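# Sort faulty pump bottles into grey tray

## Task

Among five empty pump bottles, one or two have a broken pump whose head stays pressed down after being pushed. Test them, place every broken one inside the grey tray, and leave every working one standing upright on the table outside the tray. Nothing may depend on the robot to stay in place at the end: release everything, move the grippers away, and make sure all objects settle and stop moving shortly afterwards. Nothing may be knocked or placed off the table.

## Robot and tools

Robot: two arms, left_arm and right_arm, each ending in a two-finger gripper. A gripper's fingers extend along its own +z axis and close along its own y axis. The reported end_effector_position sits between the finger pads when closed, roughly 2 cm short of the fingertips; closing pushes the tips about 10 mm further along +z.

World frame: shared by both arms, origin on the table surface midway between the arms, +z up, +x away from the robot over the table, left_arm on the +y side. The arm names do not correspond to image sides. Reported hand positions (metres) and orientations (quaternion w,x,y,z) can be slightly wrong, more so when the arm reaches far.

Row format (used by execute_actions rows and by move target): a flat list of 14 numbers, each in [-1, 1], always covering both arms: dx, dy, dz, rx, ry, rz, opening for left_arm, then the same seven for right_arm. The first six of each arm are an offset, not a pose: they are expressed in that gripper's own axes and measured from the gripper pose shown in the most recent result that showed it (or, before any such result in the scene and in later calls within one reply, from where the robot stands when the action begins). Scale: 1.0 equals 0.6 m for translation or 180 degrees for rotation; rx, ry, rz form one rotation vector. Each row is counted from that same reference, not from the previous row. Opening is absolute: +1 fully open (0.084 m), -1 closed. Zero offsets are not a pause: they pull the arm back to the reference pose. To keep an arm still, send the offset that returns it to its desired pose in the first call of a reply and zeros afterwards, with the opening it should hold.

execute_actions: argument actions, a list holding one item or none. Empty list = just read the state. An item with rows (1 to 15 rows) and optional steps (at most 15, default 15; each step is 1/30 s; the final row repeats if rows run out) is a motion. An item with only steps (up to 300) is a wait, counted from the previous result, with thinking time included. Optional pictures (true/false) controls whether camera images come back. A rejected call does nothing.

move: target is one 14-number row as above; speed is the path top speed in m/s, 0.002 to 0.5, default 0.25 (rotation capped at twice that in rad/s). Both grippers travel straight paths that finish together, lasting 0.5 to 10 s; anything longer is cut at 10 s before arrival. Openings are applied at the start. Paths ignore obstacles and the other arm; grippers may lag, drift or overshoot the speed, especially with a nearly straight arm. Faster contact hits harder, and aiming further beyond a contact presses harder. The result adds a move: line with the ending (done, off_target, moving, held, fault) and any limits (paced = pose was clipped; held = a check blocked some steps, after which motion may jump fast), plus each gripper's distance from its target.

wait: seconds from 0 to 10; the robot receives nothing new. zoom_image: camera (cam_head_left, cam_head_right, cam_left_wrist, cam_right_wrist) and region [x0, y0, x1, y1] in pixels, top-left origin, no larger than 504 by 504. finished_scene: scene = the number of the current scene; ends it irreversibly and reports success.

Results: a state line per arm with position, quaternion and velocities; grip_measured is the actual finger opening on the command scale. A 'pose unreachable' line means the clearance check altered or blocked that arm's command; HELD marks control steps where a row was not fully sent. A 'Hand target' line shows where the controller is currently driving each gripper. Every step the commanded pose is clipped to 70 mm and 16 degrees from the measured pose, so far goals need several actions; after an action ends the arm only continues to its last clipped pose. Check results and send the remainder.

Gripping: to hold something, command an opening clearly less than grip_measured; the bigger the gap, the stronger the squeeze (about 24 N per pad up to roughly 6 cm width). Fast closing can squeeze harder, sometimes popping the fingers open. Parts may be tugged briefly and loose objects nudged.

Cameras: four 504x504 images in the order cam_head_left, cam_head_right, cam_left_wrist, cam_right_wrist; calibration given for each, with small per-scene errors.

Joint limits (rad): waist -6.283 to 6.283, shoulder -2.059 to 2.094, upper arm roll -6.283 to 6.283, elbow -0.192 to 3.927, forearm roll -6.283 to 6.283, wrist pitch -1.693 to 3.142, wrist roll -6.283 to 6.283. Load limits (N m): waist 47.5, shoulder 47.5, upper arm roll 28.5, elbow 28.5, forearm roll 28.5, wrist pitch 19, wrist roll 19; a held load adds to them. Exceeding one triggers a torque fault: the arm backs off, freezes 10 seconds and drops the rest of the call. Holding weight heats motors; MOTOR HOT appears at 65 °C and an OVER-TEMPERATURE FAULT braking the arm at 80 °C.

Avoid: arms colliding or pressing on each other, dropping or slamming bottles, shoving hard, and anything ending up off the table. Suggested flow: press each pump head gently from above, see whether it springs back, move faulty bottles into the tray, stand good ones upright outside it, open, retreat, confirm stillness, then finish.

Each tool is called after "Request:" in YAML: its name, and indented under it one key for each argument.

## Session

Request:
execute_actions:
  actions: []

Scene clock: 0.00 s of 5100.00 s.
left_arm: end_effector_position=(+0.2027, -0.0978, +0.3083) grip_measured=+1.00 end_effector_quat_wxyz=(+0.145, +0.801, +0.035, +0.579) end_effector_velocity=(-0.000, -0.000, -0.000) end_effector_angular_velocity=(+0.001, -0.000, -0.001) | right_arm: end_effector_position=(+0.4212, -0.3184, +0.2484) grip_measured=+1.00 end_effector_quat_wxyz=(-0.000, +1.000, +0.009, -0.002) end_effector_velocity=(-0.000, -0.000, -0.000) end_effector_angular_velocity=(+0.000, +0.001, -0.001)
Joint positions: left_arm=[-0.447 -1.053 -1.112  0.463  0.522  0.486 -1.897  0.084] | right_arm=[-0.002 -0.246 -0.002  0.92  -0.     1.169 -0.     0.084]
Joint velocities: left_arm=[ 0.    -0.    -0.001  0.     0.    -0.    -0.     0.   ] | right_arm=[-0.002  0.     0.001 -0.     0.     0.    -0.     0.   ]
Motor temperatures (°C, as the motors report them): left_arm=[38 36 41 41 45 38 41] | right_arm=[35 39 38 37 37 40 38]
Hand target (left_arm): +0.203, -0.098, +0.308; +0.145, +0.801, +0.035, +0.579
Hand target (right_arm): +0.421, -0.318, +0.248; -0.000, +1.000, +0.009, -0.002

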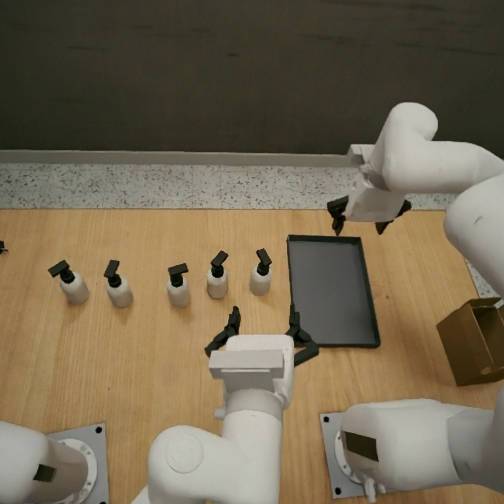

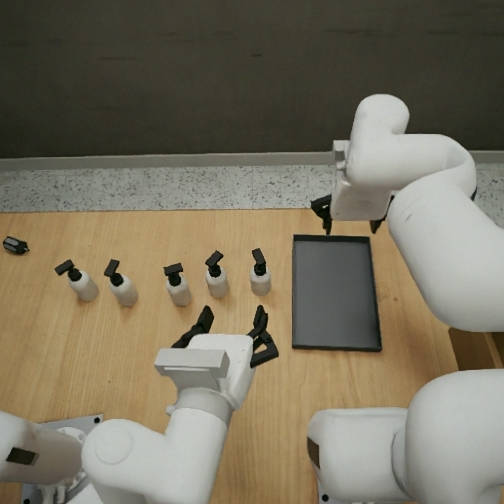

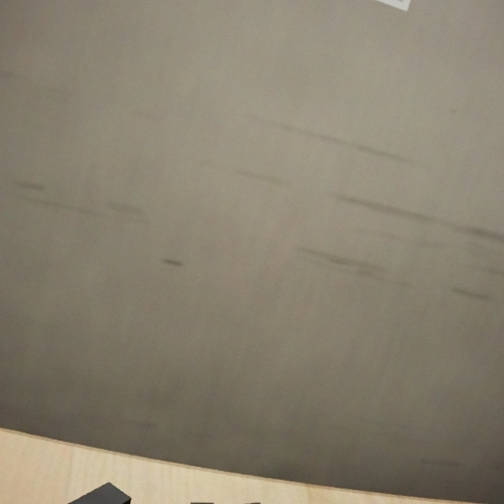

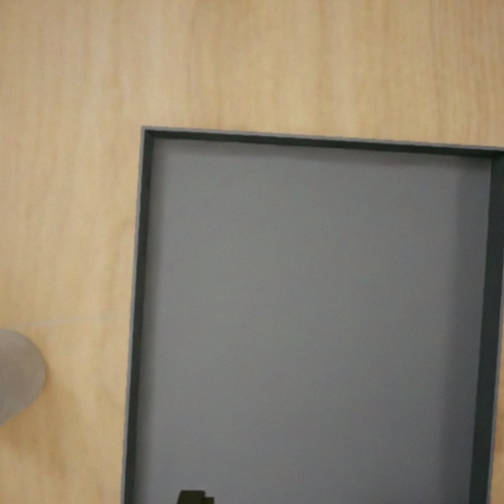

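Request:
move:
  target: [0.188,-0.687,0.183,0.099,-0.396,0.024,-1, -0.02,-0.297,0,0,0,0,-1]

Scene clock: 7.63 s of 5100.00 s.
left_arm: end_effector_position=(+0.3894, +0.3014, +0.2686) grip_measured=-1.00 end_effector_quat_wxyz=(-0.002, +1.000, +0.000, -0.001) end_effector_velocity=(+0.001, +0.002, -0.000) end_effector_angular_velocity=(-0.001, +0.006, +0.002) | right_arm: end_effector_position=(+0.4059, -0.1401, +0.2485) grip_measured=-1.00 end_effector_quat_wxyz=(-0.001, +1.000, +0.009, -0.002) end_effector_velocity=(-0.000, +0.001, +0.000) end_effector_angular_velocity=(+0.000, -0.001, +0.002)
Joint positions: left_arm=[-0.807 -0.41   0.609  0.911  0.246  1.263 -0.146  0.   ] | right_arm=[ 0.162 -0.16   0.248  1.009  0.045  1.167  0.393  0.   ]
Joint velocities: left_arm=[ 0.     0.007  0.007  0.007 -0.004  0.005  0.008  0.   ] | right_arm=[ 0.002  0.001  0.002  0.001 -0.    -0.     0.001  0.   ]
Motor temperatures (°C, as the motors report them): left_arm=[38 36 41 42 45 38 41] | right_arm=[35 39 38 38 37 40 38]
Hand target (left_arm): +0.389, +0.302, +0.269; -0.002, +1.000, +0.001, -0.001
Hand target (right_arm): +0.406, -0.140, +0.248; -0.001, +1.000, +0.009, -0.002
Off the commanded pose (left_arm): 0.001 m, 0 deg.
Off the commanded pose (right_arm): 0.000 m, 0 deg.
After step 90, 1.57 s passed at rest.
move: done
camera_calibration (this result's frames):
cam_left_wrist: T_world_to_cam=[[-0.0176476, -0.999784, -0.0109786, 0.347275], [-0.999226, 0.0180218, -0.0349792, 0.463924], [0.0351695, 0.0103528, -0.999328, 0.379124], [0, 0, 0, 1]] pos_world=[0.45636, 0.334914, 0.398909]
cam_right_wrist: T_world_to_cam=[[0.0233151, -0.999232, -0.03148, -0.107142], [-0.999589, -0.0238266, 0.0159722, 0.4667], [-0.01671, 0.0310947, -0.999377, 0.38994], [0, 0, 0, 1]] pos_world=[0.475522, -0.108065, 0.37887]

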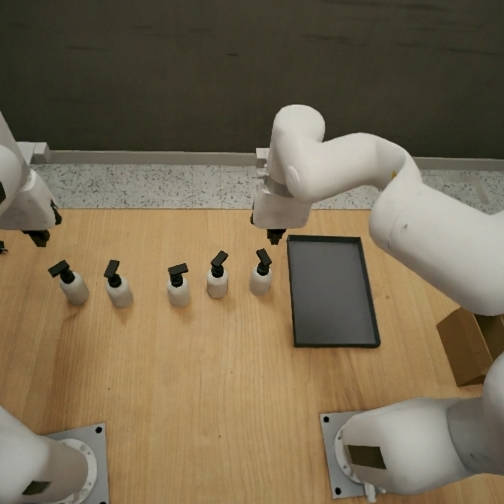

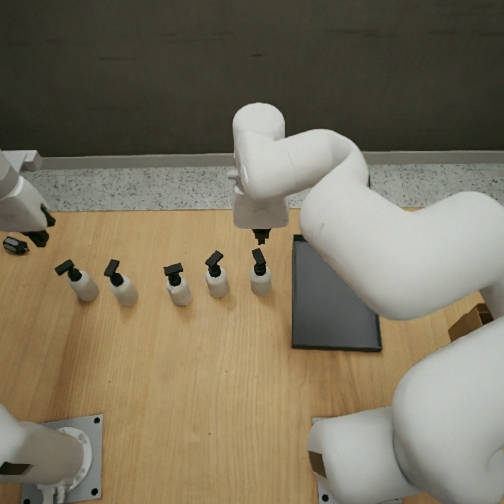

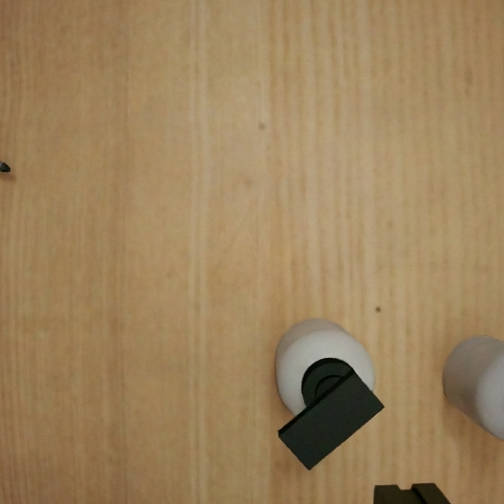

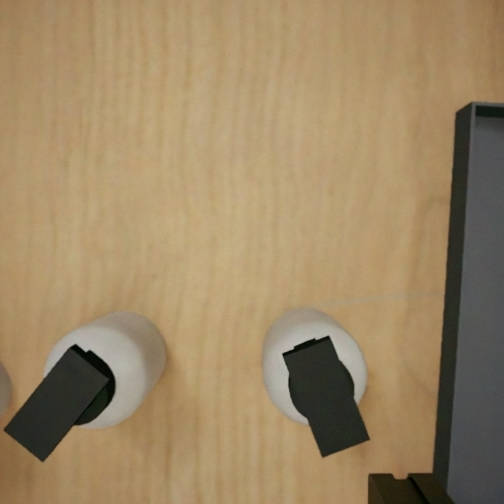

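Request:
move:
  target: [0.027,0,0.15,0,0,0,-1, 0.007,-0.022,0.117,0,0,0,-1]

Request:
move:
  target: [0,0,0.06,0,0,0,-1, 0,0,0.06,0,0,0,-1]
  speed: 0.03

Scene clock: 10.20 s of 5100.00 s.
left_arm: end_effector_position=(+0.4058, +0.3018, +0.1791) grip_measured=-1.00 end_effector_quat_wxyz=(-0.002, +1.000, +0.000, -0.000) end_effector_velocity=(-0.001, +0.000, -0.003) end_effector_angular_velocity=(-0.001, +0.006, -0.001) | right_arm: end_effector_position=(+0.4097, -0.1268, +0.1786) grip_measured=-1.00 end_effector_quat_wxyz=(-0.001, +1.000, +0.009, -0.001) end_effector_velocity=(-0.002, -0.000, -0.003) end_effector_angular_velocity=(-0.002, +0.006, +0.000)
Joint positions: left_arm=[-0.829 -0.252  0.701  0.769  0.201  0.973 -0.091  0.   ] | right_arm=[ 0.174 -0.059  0.272  0.905  0.022  0.964  0.437  0.   ]
Joint velocities: left_arm=[-0.001  0.005  0.004 -0.004 -0.004 -0.003  0.004  0.   ] | right_arm=[-0.     0.003  0.001 -0.005 -0.    -0.001  0.001  0.   ]
Motor temperatures (°C, as the motors report them): left_arm=[38 36 41 42 45 38 41] | right_arm=[35 39 38 38 37 40 38]
Hand target (left_arm): +0.406, +0.302, +0.179; -0.002, +1.000, +0.000, -0.001
Hand target (right_arm): +0.409, -0.127, +0.178; -0.001, +1.000, +0.009, -0.002
Off the commanded pose (left_arm): 0.001 m, 0 deg.
Off the commanded pose (right_arm): 0.000 m, 0 deg.
move: done
camera_calibration (this result's frames):
cam_left_wrist: T_world_to_cam=[[-0.0177007, -0.99978, -0.0112271, 0.347031], [-0.999177, 0.0180977, -0.0363063, 0.47743], [0.0365015, 0.0105752, -0.999278, 0.288521], [0, 0, 0, 1]] pos_world=[0.472648, 0.335263, 0.309542]
cam_right_wrist: T_world_to_cam=[[0.0231872, -0.999226, -0.0317721, -0.0959684], [-0.999605, -0.0236769, 0.015126, 0.472126], [-0.0158666, 0.0314088, -0.999381, 0.319457], [0, 0, 0, 1]] pos_world=[0.479233, -0.0947494, 0.309069]

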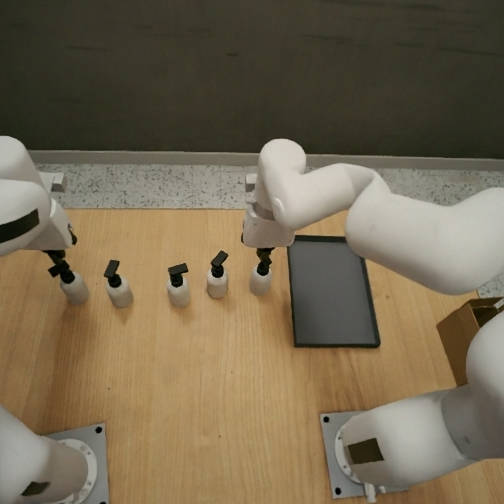

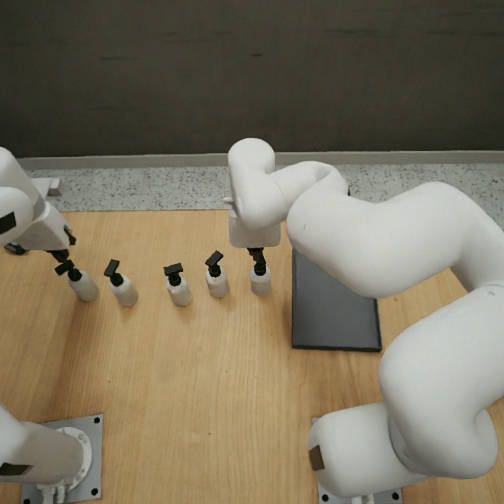

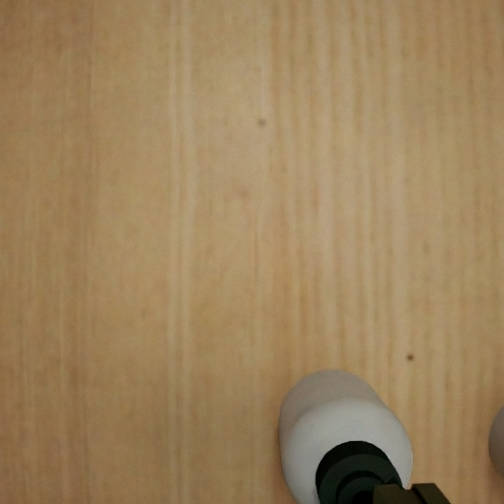

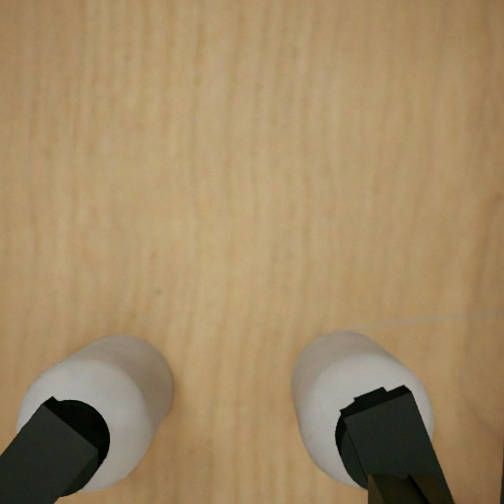

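Scene clock: 11.67 s of 5100.00 s.
left_arm: end_effector_position=(+0.4078, +0.3019, +0.1454) grip_measured=-1.00 end_effector_quat_wxyz=(-0.002, +1.000, +0.000, +0.003) end_effector_velocity=(-0.001, -0.000, -0.003) end_effector_angular_velocity=(-0.001, +0.003, -0.000) | right_arm: end_effector_position=(+0.4111, -0.1259, +0.1451) grip_measured=-1.00 end_effector_quat_wxyz=(-0.002, +1.000, +0.009, +0.002) end_effector_velocity=(-0.002, -0.000, -0.003) end_effector_angular_velocity=(-0.001, +0.004, -0.000)
Joint positions: left_arm=[-0.839 -0.181  0.731  0.717  0.165  0.853 -0.058  0.   ] | right_arm=[ 0.175 -0.007  0.275  0.856  0.005  0.857  0.451  0.   ]
Joint velocities: left_arm=[-0.     0.004  0.001 -0.006 -0.003 -0.006  0.003  0.   ] | right_arm=[ 0.     0.003  0.001 -0.006 -0.    -0.005  0.002  0.   ]
Motor temperatures (°C, as the motors report them): left_arm=[38 36 41 42 45 38 41] | right_arm=[35 39 38 38 37 40 38]
Hand target (left_arm): +0.406, +0.302, +0.143; -0.002, +1.000, +0.000, -0.000
Hand target (right_arm): +0.410, -0.127, +0.143; -0.001, +1.000, +0.009, -0.001
Off the commanded pose (left_arm): 0.003 m, 0 deg.
Off the commanded pose (right_arm): 0.003 m, 0 deg.
move: done
camera_calibration (this result's frames):
cam_left_wrist: T_world_to_cam=[[-0.0176726, -0.999788, -0.0105927, 0.346686], [-0.998942, 0.0181055, -0.0422736, 0.478972], [0.0424564, 0.0098344, -0.99905, 0.2525], [0, 0, 0, 1]] pos_world=[0.473872, 0.335457, 0.27618]
cam_right_wrist: T_world_to_cam=[[0.0236372, -0.99915, -0.0337681, -0.0960774], [-0.999669, -0.0239665, 0.00938098, 0.474837], [-0.0101823, 0.0335352, -0.999386, 0.283856], [0, 0, 0, 1]] pos_world=[0.479841, -0.0941347, 0.275983]

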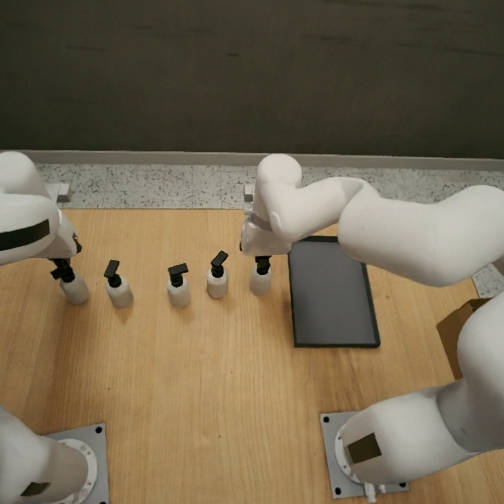

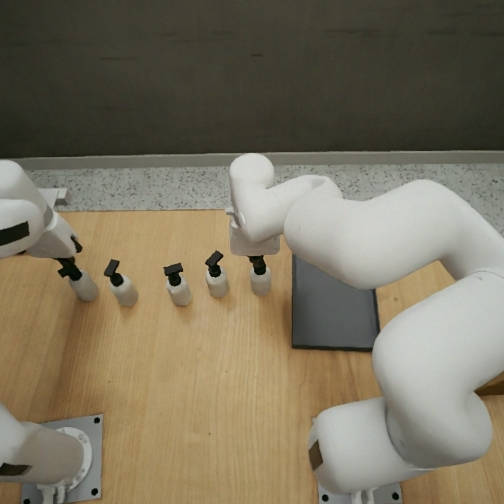

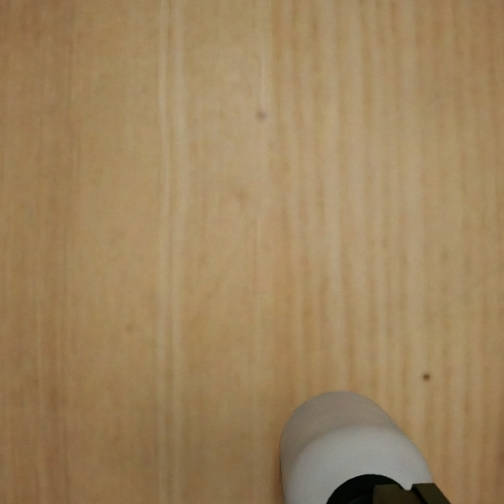

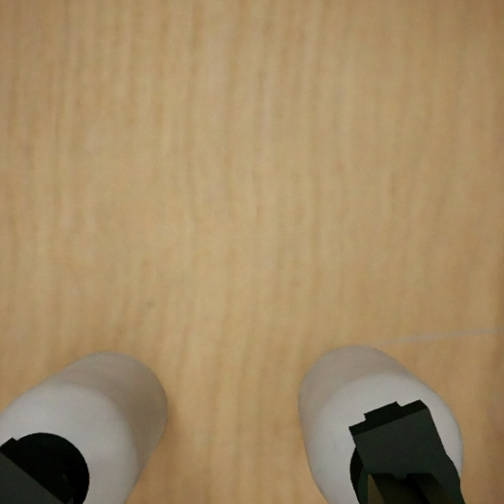

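Some contact. Press slightly more.

Request:
move:
  target: [0,0,0.02,0,0,0,-1, 0,0,0.02,0,0,0,-1]
  speed: 0.02

Scene clock: 12.97 s of 5100.00 s.
left_arm: end_effector_position=(+0.4190, +0.3034, +0.1438) grip_measured=-1.00 end_effector_quat_wxyz=(-0.002, +1.000, +0.002, +0.016) end_effector_velocity=(+0.002, +0.001, +0.000) end_effector_angular_velocity=(+0.003, +0.000, +0.003) | right_arm: end_effector_position=(+0.4177, -0.1227, +0.1429) grip_measured=-1.00 end_effector_quat_wxyz=(-0.006, +1.000, +0.009, +0.013) end_effector_velocity=(+0.000, -0.001, -0.000) end_effector_angular_velocity=(-0.001, +0.000, -0.001)
Joint positions: left_arm=[-0.844 -0.153  0.741  0.727  0.147  0.813 -0.042  0.   ] | right_arm=[ 0.175  0.005  0.277  0.855 -0.003  0.822  0.457  0.   ]
Joint velocities: left_arm=[-0.001  0.007  0.003  0.007 -0.003  0.001  0.001  0.   ] | right_arm=[-0.002 -0.    -0.    -0.001 -0.001 -0.    -0.001  0.   ]
Motor temperatures (°C, as the motors report them): left_arm=[38 36 41 42 45 38 41] | right_arm=[35 39 38 38 37 40 38]
Hand target (left_arm): +0.408, +0.302, +0.134; -0.002, +1.000, +0.000, +0.003
Hand target (right_arm): +0.411, -0.126, +0.133; -0.002, +1.000, +0.009, +0.002
Off the commanded pose (left_arm): 0.015 m, 2 deg.
Off the commanded pose (right_arm): 0.012 m, 1 deg.
move: off_target (left_arm, right_arm)
camera_calibration (this result's frames):
cam_left_wrist: T_world_to_cam=[[-0.0148999, -0.999815, -0.0121304, 0.34753], [-0.997494, 0.0157023, -0.0689893, 0.49398], [0.0691671, 0.0110721, -0.997544, 0.238648], [0, 0, 0, 1]] pos_world=[0.481414, 0.337067, 0.276357]
cam_right_wrist: T_world_to_cam=[[0.0247364, -0.998816, -0.0419004, -0.0923244], [-0.999621, -0.0242062, -0.0131141, 0.484727], [0.0120843, 0.0422089, -0.999036, 0.27336], [0, 0, 0, 1]] pos_world=[0.483524, -0.0920198, 0.275585]

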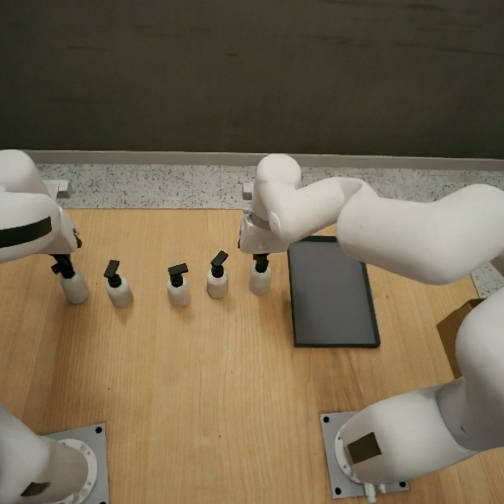

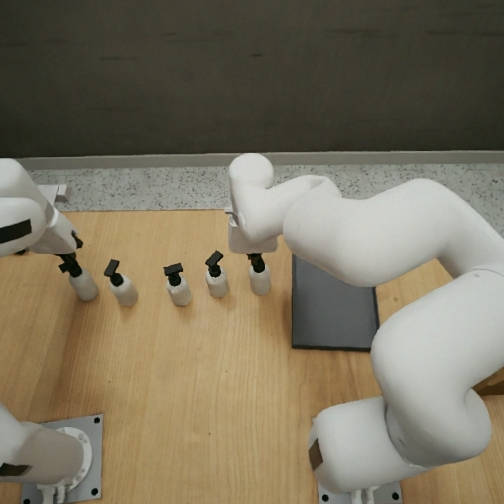

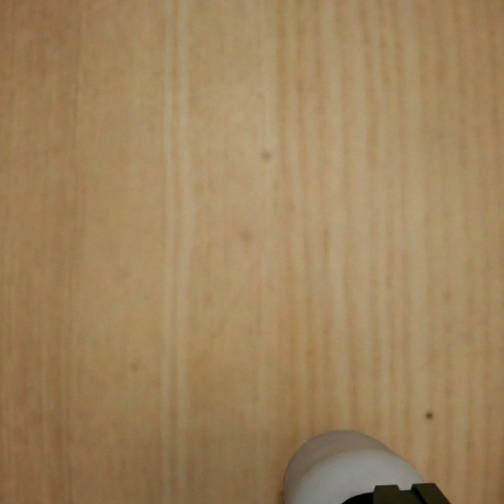

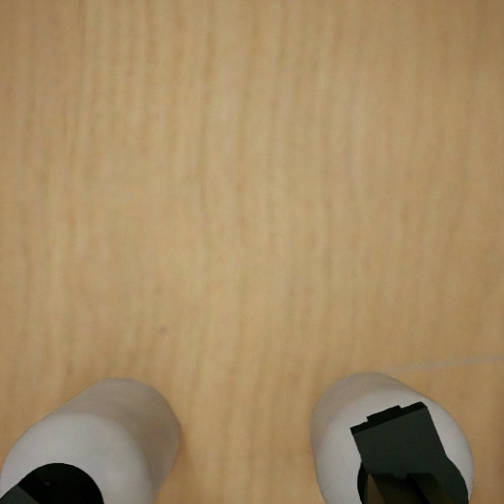

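Request:
move:
  target: [-0.02,0,-0.08,0,-0.01,0,-1, -0.012,0,-0.08,0,-0.008,0,-1]

Request:
move:
  target: [-0.025,0.16,-0.12,0,0,0,-1, -0.02,-0.16,-0.1,0,0,0,-1]

Scene clock: 15.00 s of 5100.00 s.
left_arm: end_effector_position=(+0.4050, +0.3032, +0.1907) grip_measured=-1.00 end_effector_quat_wxyz=(-0.002, +1.000, +0.002, -0.000) end_effector_velocity=(+0.002, +0.001, +0.004) end_effector_angular_velocity=(-0.002, -0.006, +0.002) | right_arm: end_effector_position=(+0.4091, -0.1235, +0.1901) grip_measured=-1.00 end_effector_quat_wxyz=(-0.006, +1.000, +0.009, -0.000) end_effector_velocity=(+0.002, +0.001, +0.004) end_effector_angular_velocity=(+0.004, -0.008, -0.001)
Joint positions: left_arm=[-0.829 -0.275  0.697  0.788  0.213  1.012 -0.101  0.   ] | right_arm=[ 0.176 -0.076  0.273  0.921  0.037  0.99   0.431  0.   ]
Joint velocities: left_arm=[ 0.001 -0.005 -0.001  0.006  0.001  0.004 -0.001  0.   ] | right_arm=[-0.    -0.005  0.001  0.007  0.001  0.002  0.001  0.   ]
Motor temperatures (°C, as the motors report them): left_arm=[38 36 41 42 45 38 41] | right_arm=[35 39 38 38 37 40 38]
Hand target (left_arm): +0.405, +0.303, +0.191; -0.002, +1.000, +0.002, +0.000
Hand target (right_arm): +0.409, -0.123, +0.191; -0.006, +1.000, +0.009, +0.000
Off the commanded pose (left_arm): 0.001 m, 0 deg.
Off the commanded pose (right_arm): 0.001 m, 0 deg.
move: done
camera_calibration (this result's frames):
cam_left_wrist: T_world_to_cam=[[-0.015024, -0.999819, -0.0116892, 0.347648], [-0.999231, 0.0154365, -0.0360367, 0.477782], [0.0362106, 0.0111388, -0.999282, 0.30008], [0, 0, 0, 1]] pos_world=[0.471772, 0.336867, 0.321146]
cam_right_wrist: T_world_to_cam=[[0.0238733, -0.998849, -0.0416103, -0.0906953], [-0.999611, -0.0244505, 0.0134169, 0.471627], [-0.0144188, 0.0412738, -0.999044, 0.331373], [0, 0, 0, 1]] pos_world=[0.478387, -0.0927364, 0.320954]

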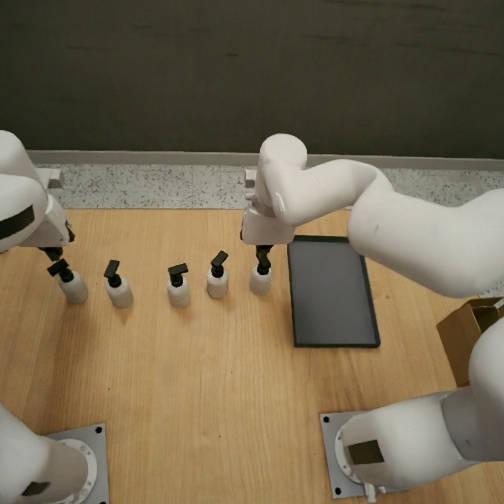

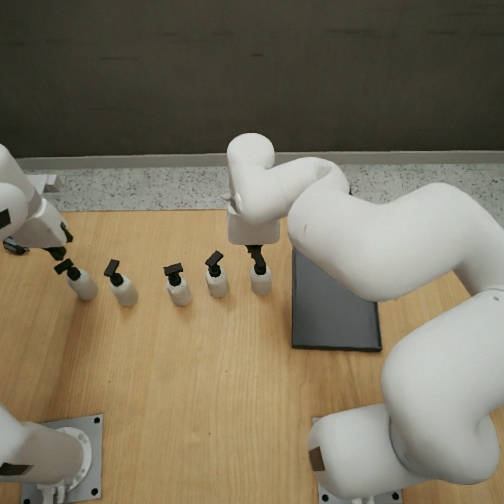

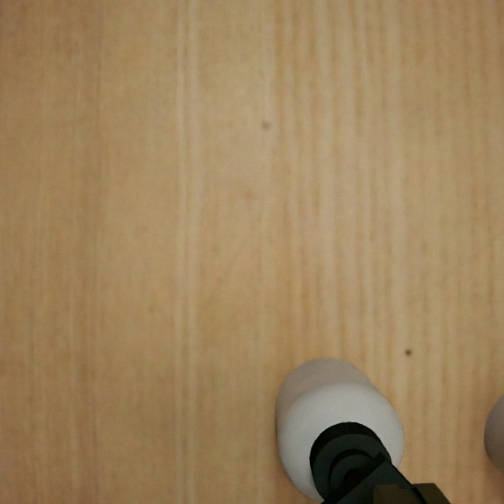

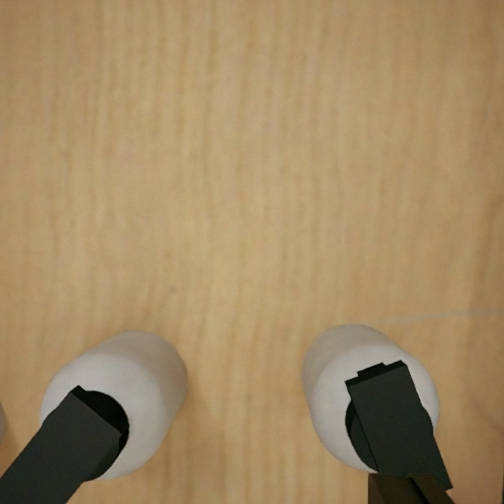

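Scene clock: 15.93 s of 5100.00 s.
left_arm: end_effector_position=(+0.3902, +0.2074, +0.2618) grip_measured=-1.00 end_effector_quat_wxyz=(-0.002, +1.000, +0.002, -0.001) end_effector_velocity=(+0.000, -0.003, +0.003) end_effector_angular_velocity=(-0.000, -0.003, -0.002) | right_arm: end_effector_position=(+0.3956, -0.0291, +0.2505) grip_measured=-1.00 end_effector_quat_wxyz=(-0.006, +1.000, +0.009, -0.001) end_effector_velocity=(-0.002, +0.006, +0.004) end_effector_angular_velocity=(+0.002, -0.005, +0.009)
Joint positions: left_arm=[-0.916 -0.353  0.504  0.908  0.183  1.228 -0.337  0.   ] | right_arm=[0.267 0.006 0.378 1.187 0.009 1.177 0.646 0.   ]
Joint velocities: left_arm=[-0.004 -0.001 -0.005  0.006 -0.001  0.004 -0.006  0.   ] | right_arm=[ 0.007  0.002  0.006  0.013 -0.003  0.006  0.005  0.   ]
Motor temperatures (°C, as the motors report them): left_arm=[38 36 41 42 45 38 41] | right_arm=[35 39 38 38 37 40 38]
Hand target (left_arm): +0.390, +0.207, +0.262; -0.002, +1.000, +0.002, -0.000
Hand target (right_arm): +0.395, -0.028, +0.251; -0.006, +1.000, +0.009, -0.001
Off the commanded pose (left_arm): 0.001 m, 0 deg.
Off the commanded pose (right_arm): 0.001 m, 0 deg.
move: done
camera_calibration (this result's frames):
cam_left_wrist: T_world_to_cam=[[-0.0138993, -0.999838, -0.0114721, 0.251953], [-0.999281, 0.0142946, -0.035127, 0.467015], [0.0352853, 0.0109756, -0.999317, 0.373162], [0, 0, 0, 1]] pos_world=[0.457014, 0.241141, 0.392203]
cam_right_wrist: T_world_to_cam=[[0.0222492, -0.99889, -0.0415131, 0.00704777], [-0.999634, -0.0228672, 0.014472, 0.459472], [-0.0154052, 0.0411759, -0.999033, 0.388075], [0, 0, 0, 1]] pos_world=[0.465125, 0.00156745, 0.381343]

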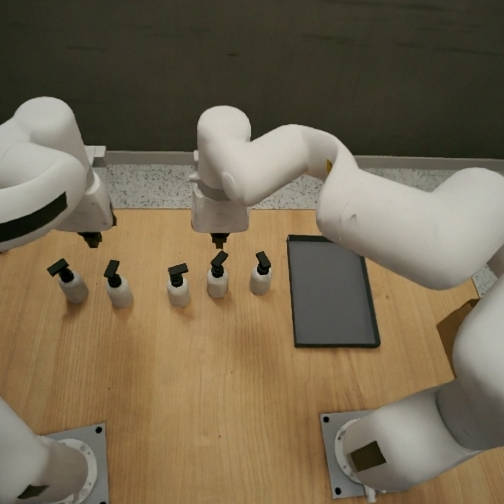

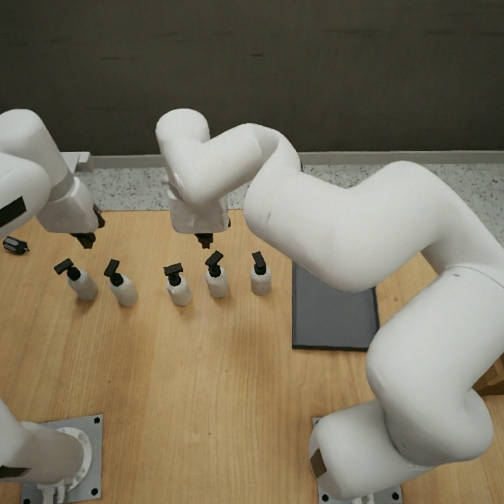

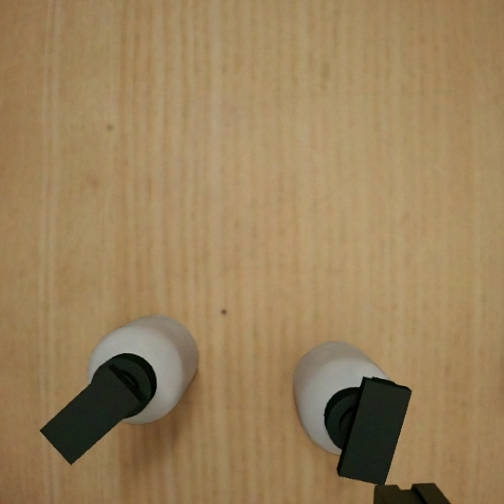

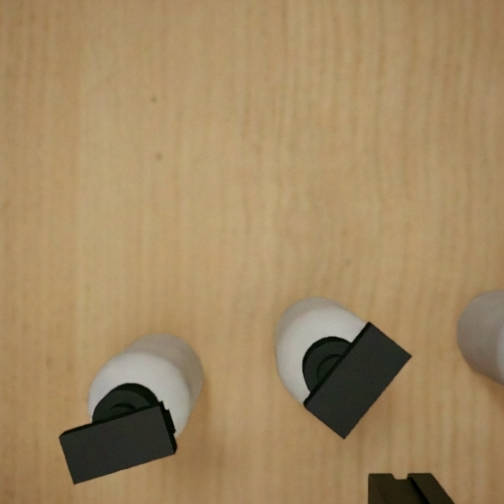

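Request:
move:
  target: [0,0.012,0.145,0,0,0,-1, 0.024,-0.013,0.126,0,0,0,-1]

Request:
move:
  target: [0,0,0.06,0,0,0,-1, 0,0,0.06,0,0,0,-1]
  speed: 0.03

Request:
move:
  target: [0,0,-0.07,0,0,0,-1, 0,0,-0.07,0,0,0,-1]

Scene clock: 18.47 s of 5100.00 s.
left_arm: end_effector_position=(+0.3905, +0.2005, +0.1753) grip_measured=-1.00 end_effector_quat_wxyz=(-0.002, +1.000, +0.002, -0.000) end_effector_velocity=(-0.002, -0.000, -0.004) end_effector_angular_velocity=(+0.002, +0.007, -0.002) | right_arm: end_effector_position=(+0.4098, -0.0202, +0.1754) grip_measured=-1.00 end_effector_quat_wxyz=(-0.006, +1.000, +0.009, -0.001) end_effector_velocity=(-0.001, -0.001, -0.004) end_effector_angular_velocity=(-0.004, +0.006, +0.002)
Joint positions: left_arm=[-0.924 -0.254  0.544  0.731  0.165  0.958 -0.327  0.   ] | right_arm=[ 0.276  0.134  0.379  1.11  -0.048  0.979  0.682  0.   ]
Joint velocities: left_arm=[-0.001  0.004 -0.    -0.007 -0.001 -0.003  0.001  0.   ] | right_arm=[ 0.001  0.005 -0.    -0.004 -0.001 -0.001 -0.     0.   ]
Motor temperatures (°C, as the motors report them): left_arm=[38 36 41 43 45 38 41] | right_arm=[35 39 38 38 37 40 38]
Hand target (left_arm): +0.390, +0.201, +0.175; -0.002, +1.000, +0.002, -0.001
Hand target (right_arm): +0.410, -0.020, +0.175; -0.006, +1.000, +0.008, -0.001
Off the commanded pose (left_arm): 0.001 m, 0 deg.
Off the commanded pose (right_arm): 0.000 m, 0 deg.
move: done
camera_calibration (this result's frames):
cam_left_wrist: T_world_to_cam=[[-0.0139263, -0.999839, -0.0112891, 0.244048], [-0.999238, 0.014328, -0.0363177, 0.464584], [0.0364736, 0.0107748, -0.999277, 0.286322], [0, 0, 0, 1]] pos_world=[0.457186, 0.234268, 0.305742]
cam_right_wrist: T_world_to_cam=[[0.022293, -0.998874, -0.0418723, 0.0125929], [-0.999647, -0.0228775, 0.0135311, 0.475068], [-0.0144738, 0.0415559, -0.999031, 0.312459], [0, 0, 0, 1]] pos_world=[0.479141, 0.0104626, 0.306255]

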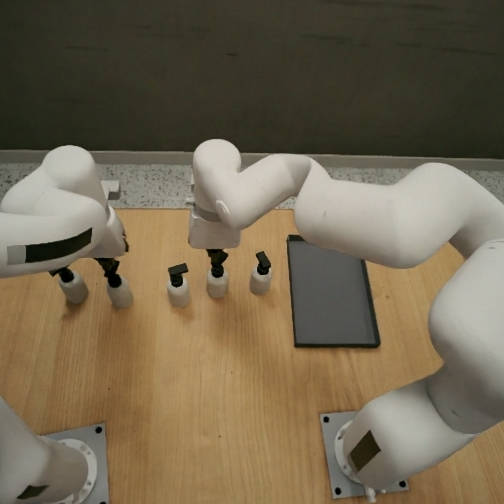

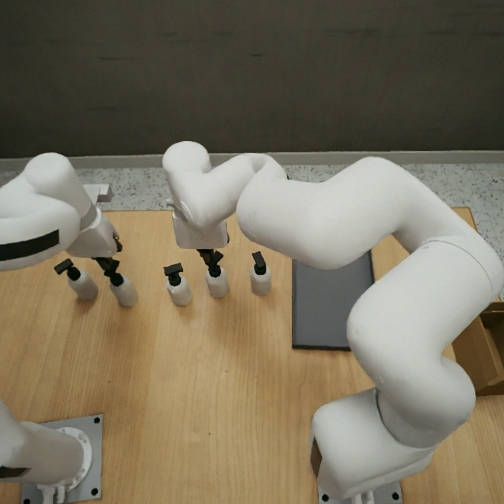

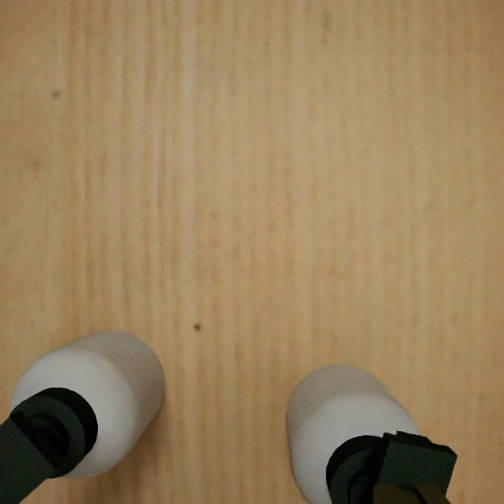

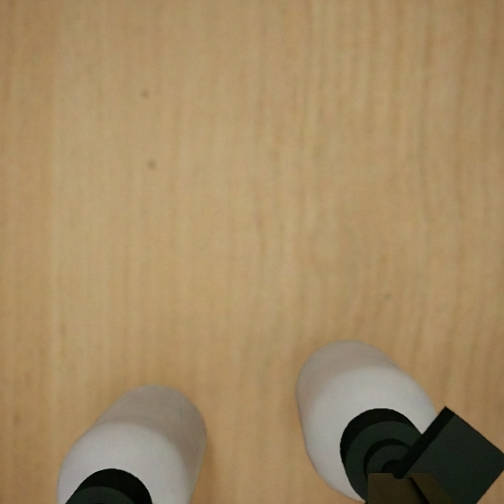

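Scene clock: 19.93 s of 5100.00 s.
left_arm: end_effector_position=(+0.3942, +0.1997, +0.1438) grip_measured=-1.00 end_effector_quat_wxyz=(-0.000, +1.000, +0.002, +0.006) end_effector_velocity=(+0.001, +0.000, -0.002) end_effector_angular_velocity=(+0.002, -0.000, +0.002) | right_arm: end_effector_position=(+0.4117, -0.0176, +0.1438) grip_measured=-1.00 end_effector_quat_wxyz=(-0.009, +1.000, +0.009, +0.004) end_effector_velocity=(-0.001, -0.001, -0.005) end_effector_angular_velocity=(-0.004, +0.006, +0.001)
Joint positions: left_arm=[-0.93  -0.19   0.565  0.683  0.14   0.839 -0.303  0.   ] | right_arm=[ 0.281  0.182  0.376  1.067 -0.075  0.883  0.702  0.   ]
Joint velocities: left_arm=[ 0.     0.008  0.001  0.002 -0.002 -0.005  0.001  0.   ] | right_arm=[-0.001  0.006  0.001 -0.005 -0.003 -0.004  0.001  0.   ]
Motor temperatures (°C, as the motors report them): left_arm=[38 36 41 43 45 38 41] | right_arm=[35 39 38 38 37 40 38]
Hand target (left_arm): +0.391, +0.201, +0.139; -0.002, +1.000, +0.002, -0.000
Hand target (right_arm): +0.410, -0.020, +0.139; -0.006, +1.000, +0.009, -0.001
Off the commanded pose (left_arm): 0.006 m, 1 deg.
Off the commanded pose (right_arm): 0.005 m, 1 deg.
move: off_target (left_arm, right_arm)
camera_calibration (this result's frames):
cam_left_wrist: T_world_to_cam=[[-0.0135739, -0.999882, -0.00718033, 0.242258], [-0.998771, 0.0139005, -0.0475805, 0.46872], [0.0476747, 0.00652565, -0.998842, 0.251029], [0, 0, 0, 1]] pos_world=[0.459464, 0.234076, 0.274779]
cam_right_wrist: T_world_to_cam=[[0.0235472, -0.998605, -0.0472541, 0.0140201], [-0.999708, -0.023779, 0.00434836, 0.478816], [-0.00546595, 0.0471379, -0.998873, 0.277238], [0, 0, 0, 1]] pos_world=[0.479861, 0.0123179, 0.275506]

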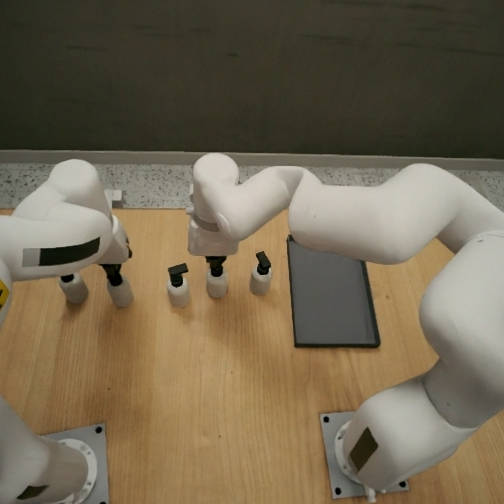

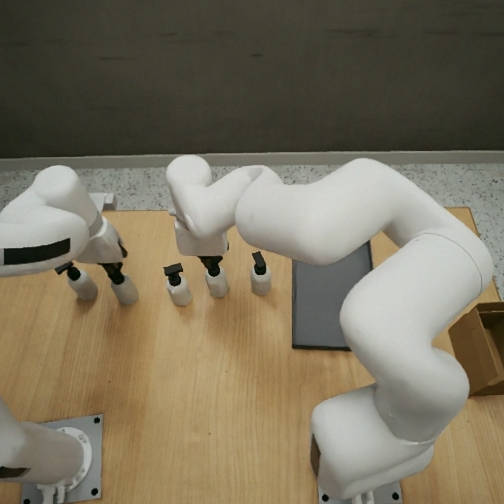

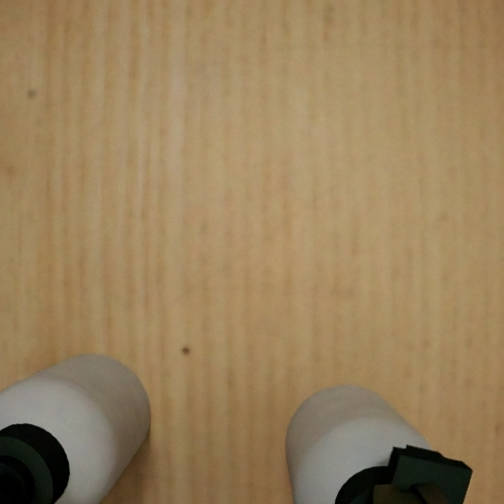

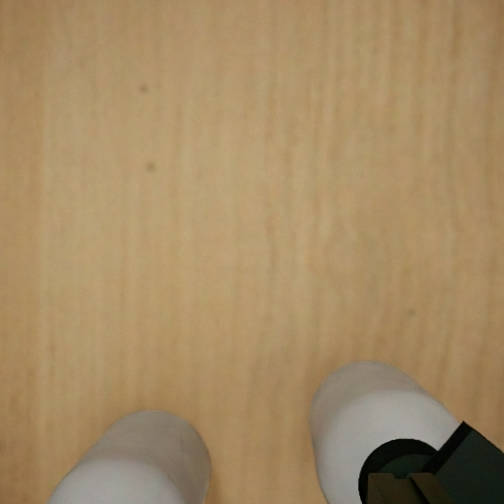

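Scene clock: 20.73 s of 5100.00 s.
left_arm: end_effector_position=(+0.3933, +0.1999, +0.1851) grip_measured=-1.00 end_effector_quat_wxyz=(-0.000, +1.000, +0.002, +0.005) end_effector_velocity=(+0.003, -0.000, +0.005) end_effector_angular_velocity=(-0.003, -0.008, +0.001) | right_arm: end_effector_position=(+0.4111, -0.0186, +0.1850) grip_measured=-1.00 end_effector_quat_wxyz=(-0.008, +1.000, +0.009, +0.003) end_effector_velocity=(+0.002, +0.001, +0.005) end_effector_angular_velocity=(+0.004, -0.008, -0.000)
Joint positions: left_arm=[-0.925 -0.268  0.541  0.748  0.169  0.976 -0.331  0.   ] | right_arm=[ 0.275  0.122  0.38   1.123 -0.043  0.995  0.679  0.   ]
Joint velocities: left_arm=[ 0.    -0.004 -0.     0.009  0.     0.004  0.     0.   ] | right_arm=[-0.    -0.005  0.001  0.006  0.     0.002  0.     0.   ]
Motor temperatures (°C, as the motors report them): left_arm=[38 36 41 43 45 38 41] | right_arm=[35 39 38 38 37 40 38]
Hand target (left_arm): +0.394, +0.200, +0.186; -0.000, +1.000, +0.002, +0.005
Hand target (right_arm): +0.411, -0.018, +0.186; -0.009, +1.000, +0.009, +0.004
Off the commanded pose (left_arm): 0.001 m, 0 deg.
Off the commanded pose (right_arm): 0.001 m, 0 deg.
move: done
camera_calibration (this result's frames):
cam_left_wrist: T_world_to_cam=[[-0.0135445, -0.999879, -0.00760548, 0.242725], [-0.998839, 0.0138813, -0.0461365, 0.469565], [0.0462366, 0.00697175, -0.998906, 0.292877], [0, 0, 0, 1]] pos_world=[0.458765, 0.234136, 0.316066]
cam_right_wrist: T_world_to_cam=[[0.0233973, -0.998646, -0.0464552, 0.0149354], [-0.999701, -0.023699, 0.00595464, 0.477746], [-0.00704752, 0.046302, -0.998903, 0.319061], [0, 0, 0, 1]] pos_world=[0.479502, 0.0114642, 0.31656]

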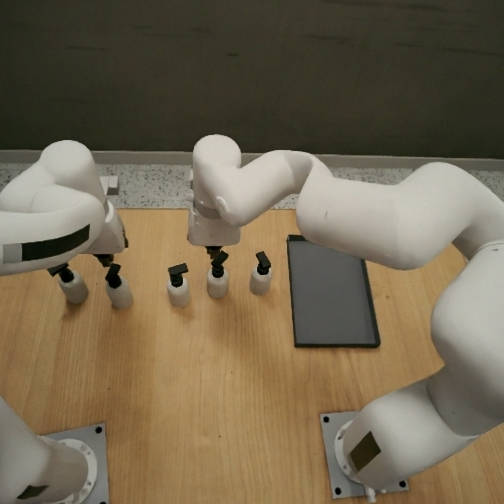

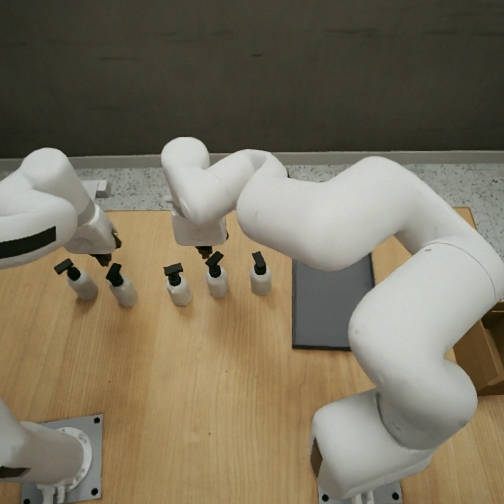

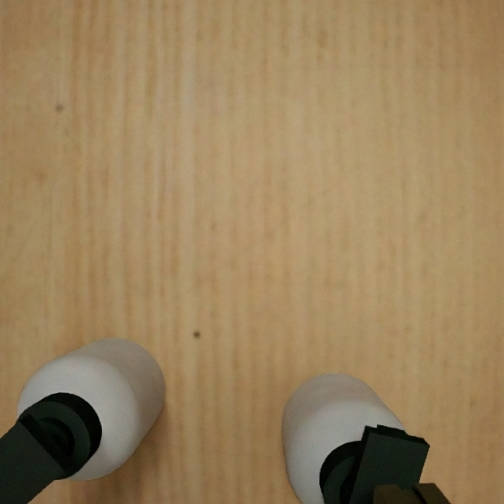

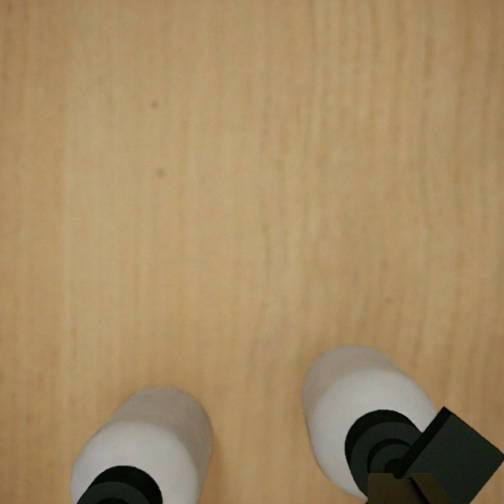

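Request:
move:
  target: [-0.005,0,0,0,0,0,1, 0,0.18,0,0,0,0,1]

Request:
zoom_image:
  camera: "cam_head_right"
  region: [40,230,290,320]

Scene clock: 22.57 s of 5100.00 s.
left_arm: end_effector_position=(+0.3904, +0.1998, +0.1851) grip_measured=+1.00 end_effector_quat_wxyz=(-0.000, +1.000, +0.002, +0.005) end_effector_velocity=(-0.000, -0.000, -0.000) end_effector_angular_velocity=(+0.000, +0.001, -0.001) | right_arm: end_effector_position=(+0.4129, -0.1258, +0.1835) grip_measured=+1.00 end_effector_quat_wxyz=(-0.008, +1.000, +0.010, +0.003) end_effector_velocity=(+0.001, -0.004, +0.000) end_effector_angular_velocity=(+0.003, -0.001, -0.003)
Joint positions: left_arm=[-0.923 -0.279  0.537  0.739  0.174  0.978 -0.337  0.084] | right_arm=[ 0.161 -0.066  0.28   0.91   0.036  0.96   0.422  0.084]
Joint velocities: left_arm=[ 0.    -0.    -0.001 -0.001  0.    -0.     0.     0.   ] | right_arm=[-0.005 -0.004 -0.006 -0.003  0.004 -0.001 -0.009 -0.   ]
Motor temperatures (°C, as the motors report them): left_arm=[38 36 41 43 45 38 41] | right_arm=[35 39 38 39 37 40 38]
Hand target (left_arm): +0.390, +0.200, +0.185; -0.000, +1.000, +0.002, +0.005
Hand target (right_arm): +0.413, -0.127, +0.184; -0.008, +1.000, +0.009, +0.003
Off the commanded pose (left_arm): 0.000 m, 0 deg.
Off the commanded pose (right_arm): 0.001 m, 0 deg.
move: done
camera_calibration (this result's frames):
cam_left_wrist: T_world_to_cam=[[-0.0135348, -0.99988, -0.00758752, 0.242664], [-0.998839, 0.0138707, -0.0461272, 0.466579], [0.0462269, 0.00695439, -0.998907, 0.292993], [0, 0, 0, 1]] pos_world=[0.455777, 0.234125, 0.316035]
cam_right_wrist: T_world_to_cam=[[0.0252317, -0.998617, -0.046127, -0.0930455], [-0.999658, -0.0255209, 0.00568959, 0.476803], [-0.00685892, 0.0459677, -0.998919, 0.32243], [0, 0, 0, 1]] pos_world=[0.481199, -0.0955698, 0.315077]

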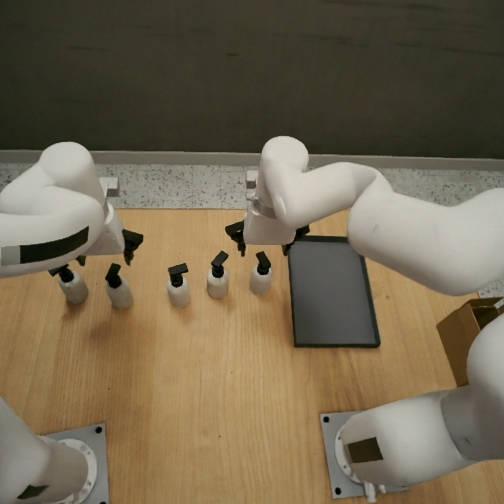

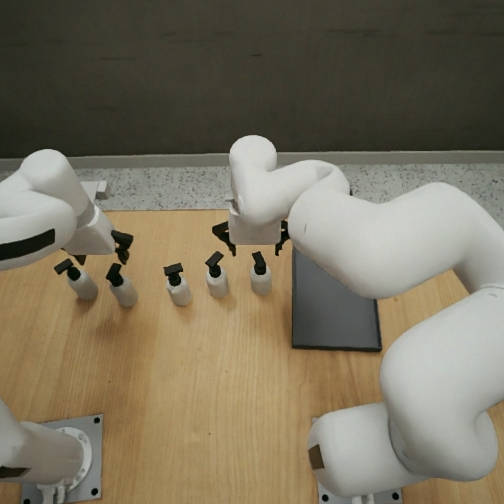

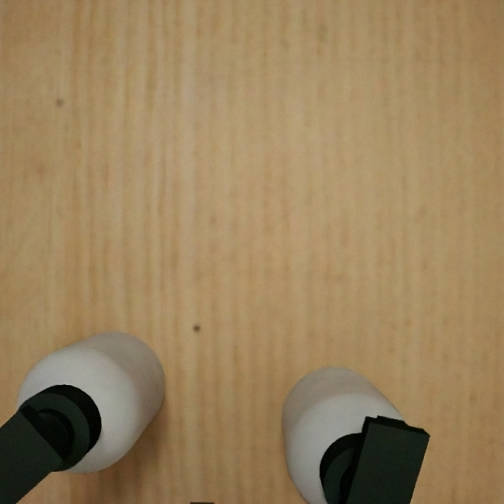

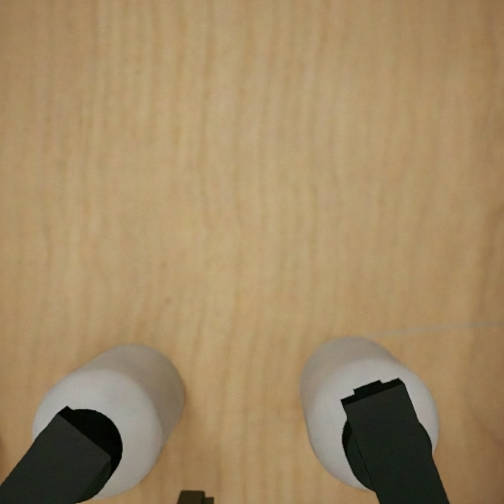

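Region (40, 230, 290, 320) of cam_head_right's 504x504 image, scaled by 2.016, with more detail than that image has; it fills the top 181 rows of this view, and the rest is white.

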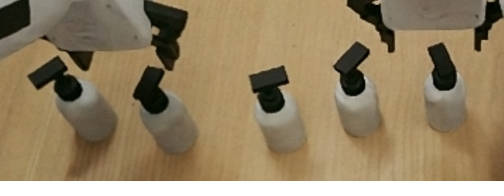

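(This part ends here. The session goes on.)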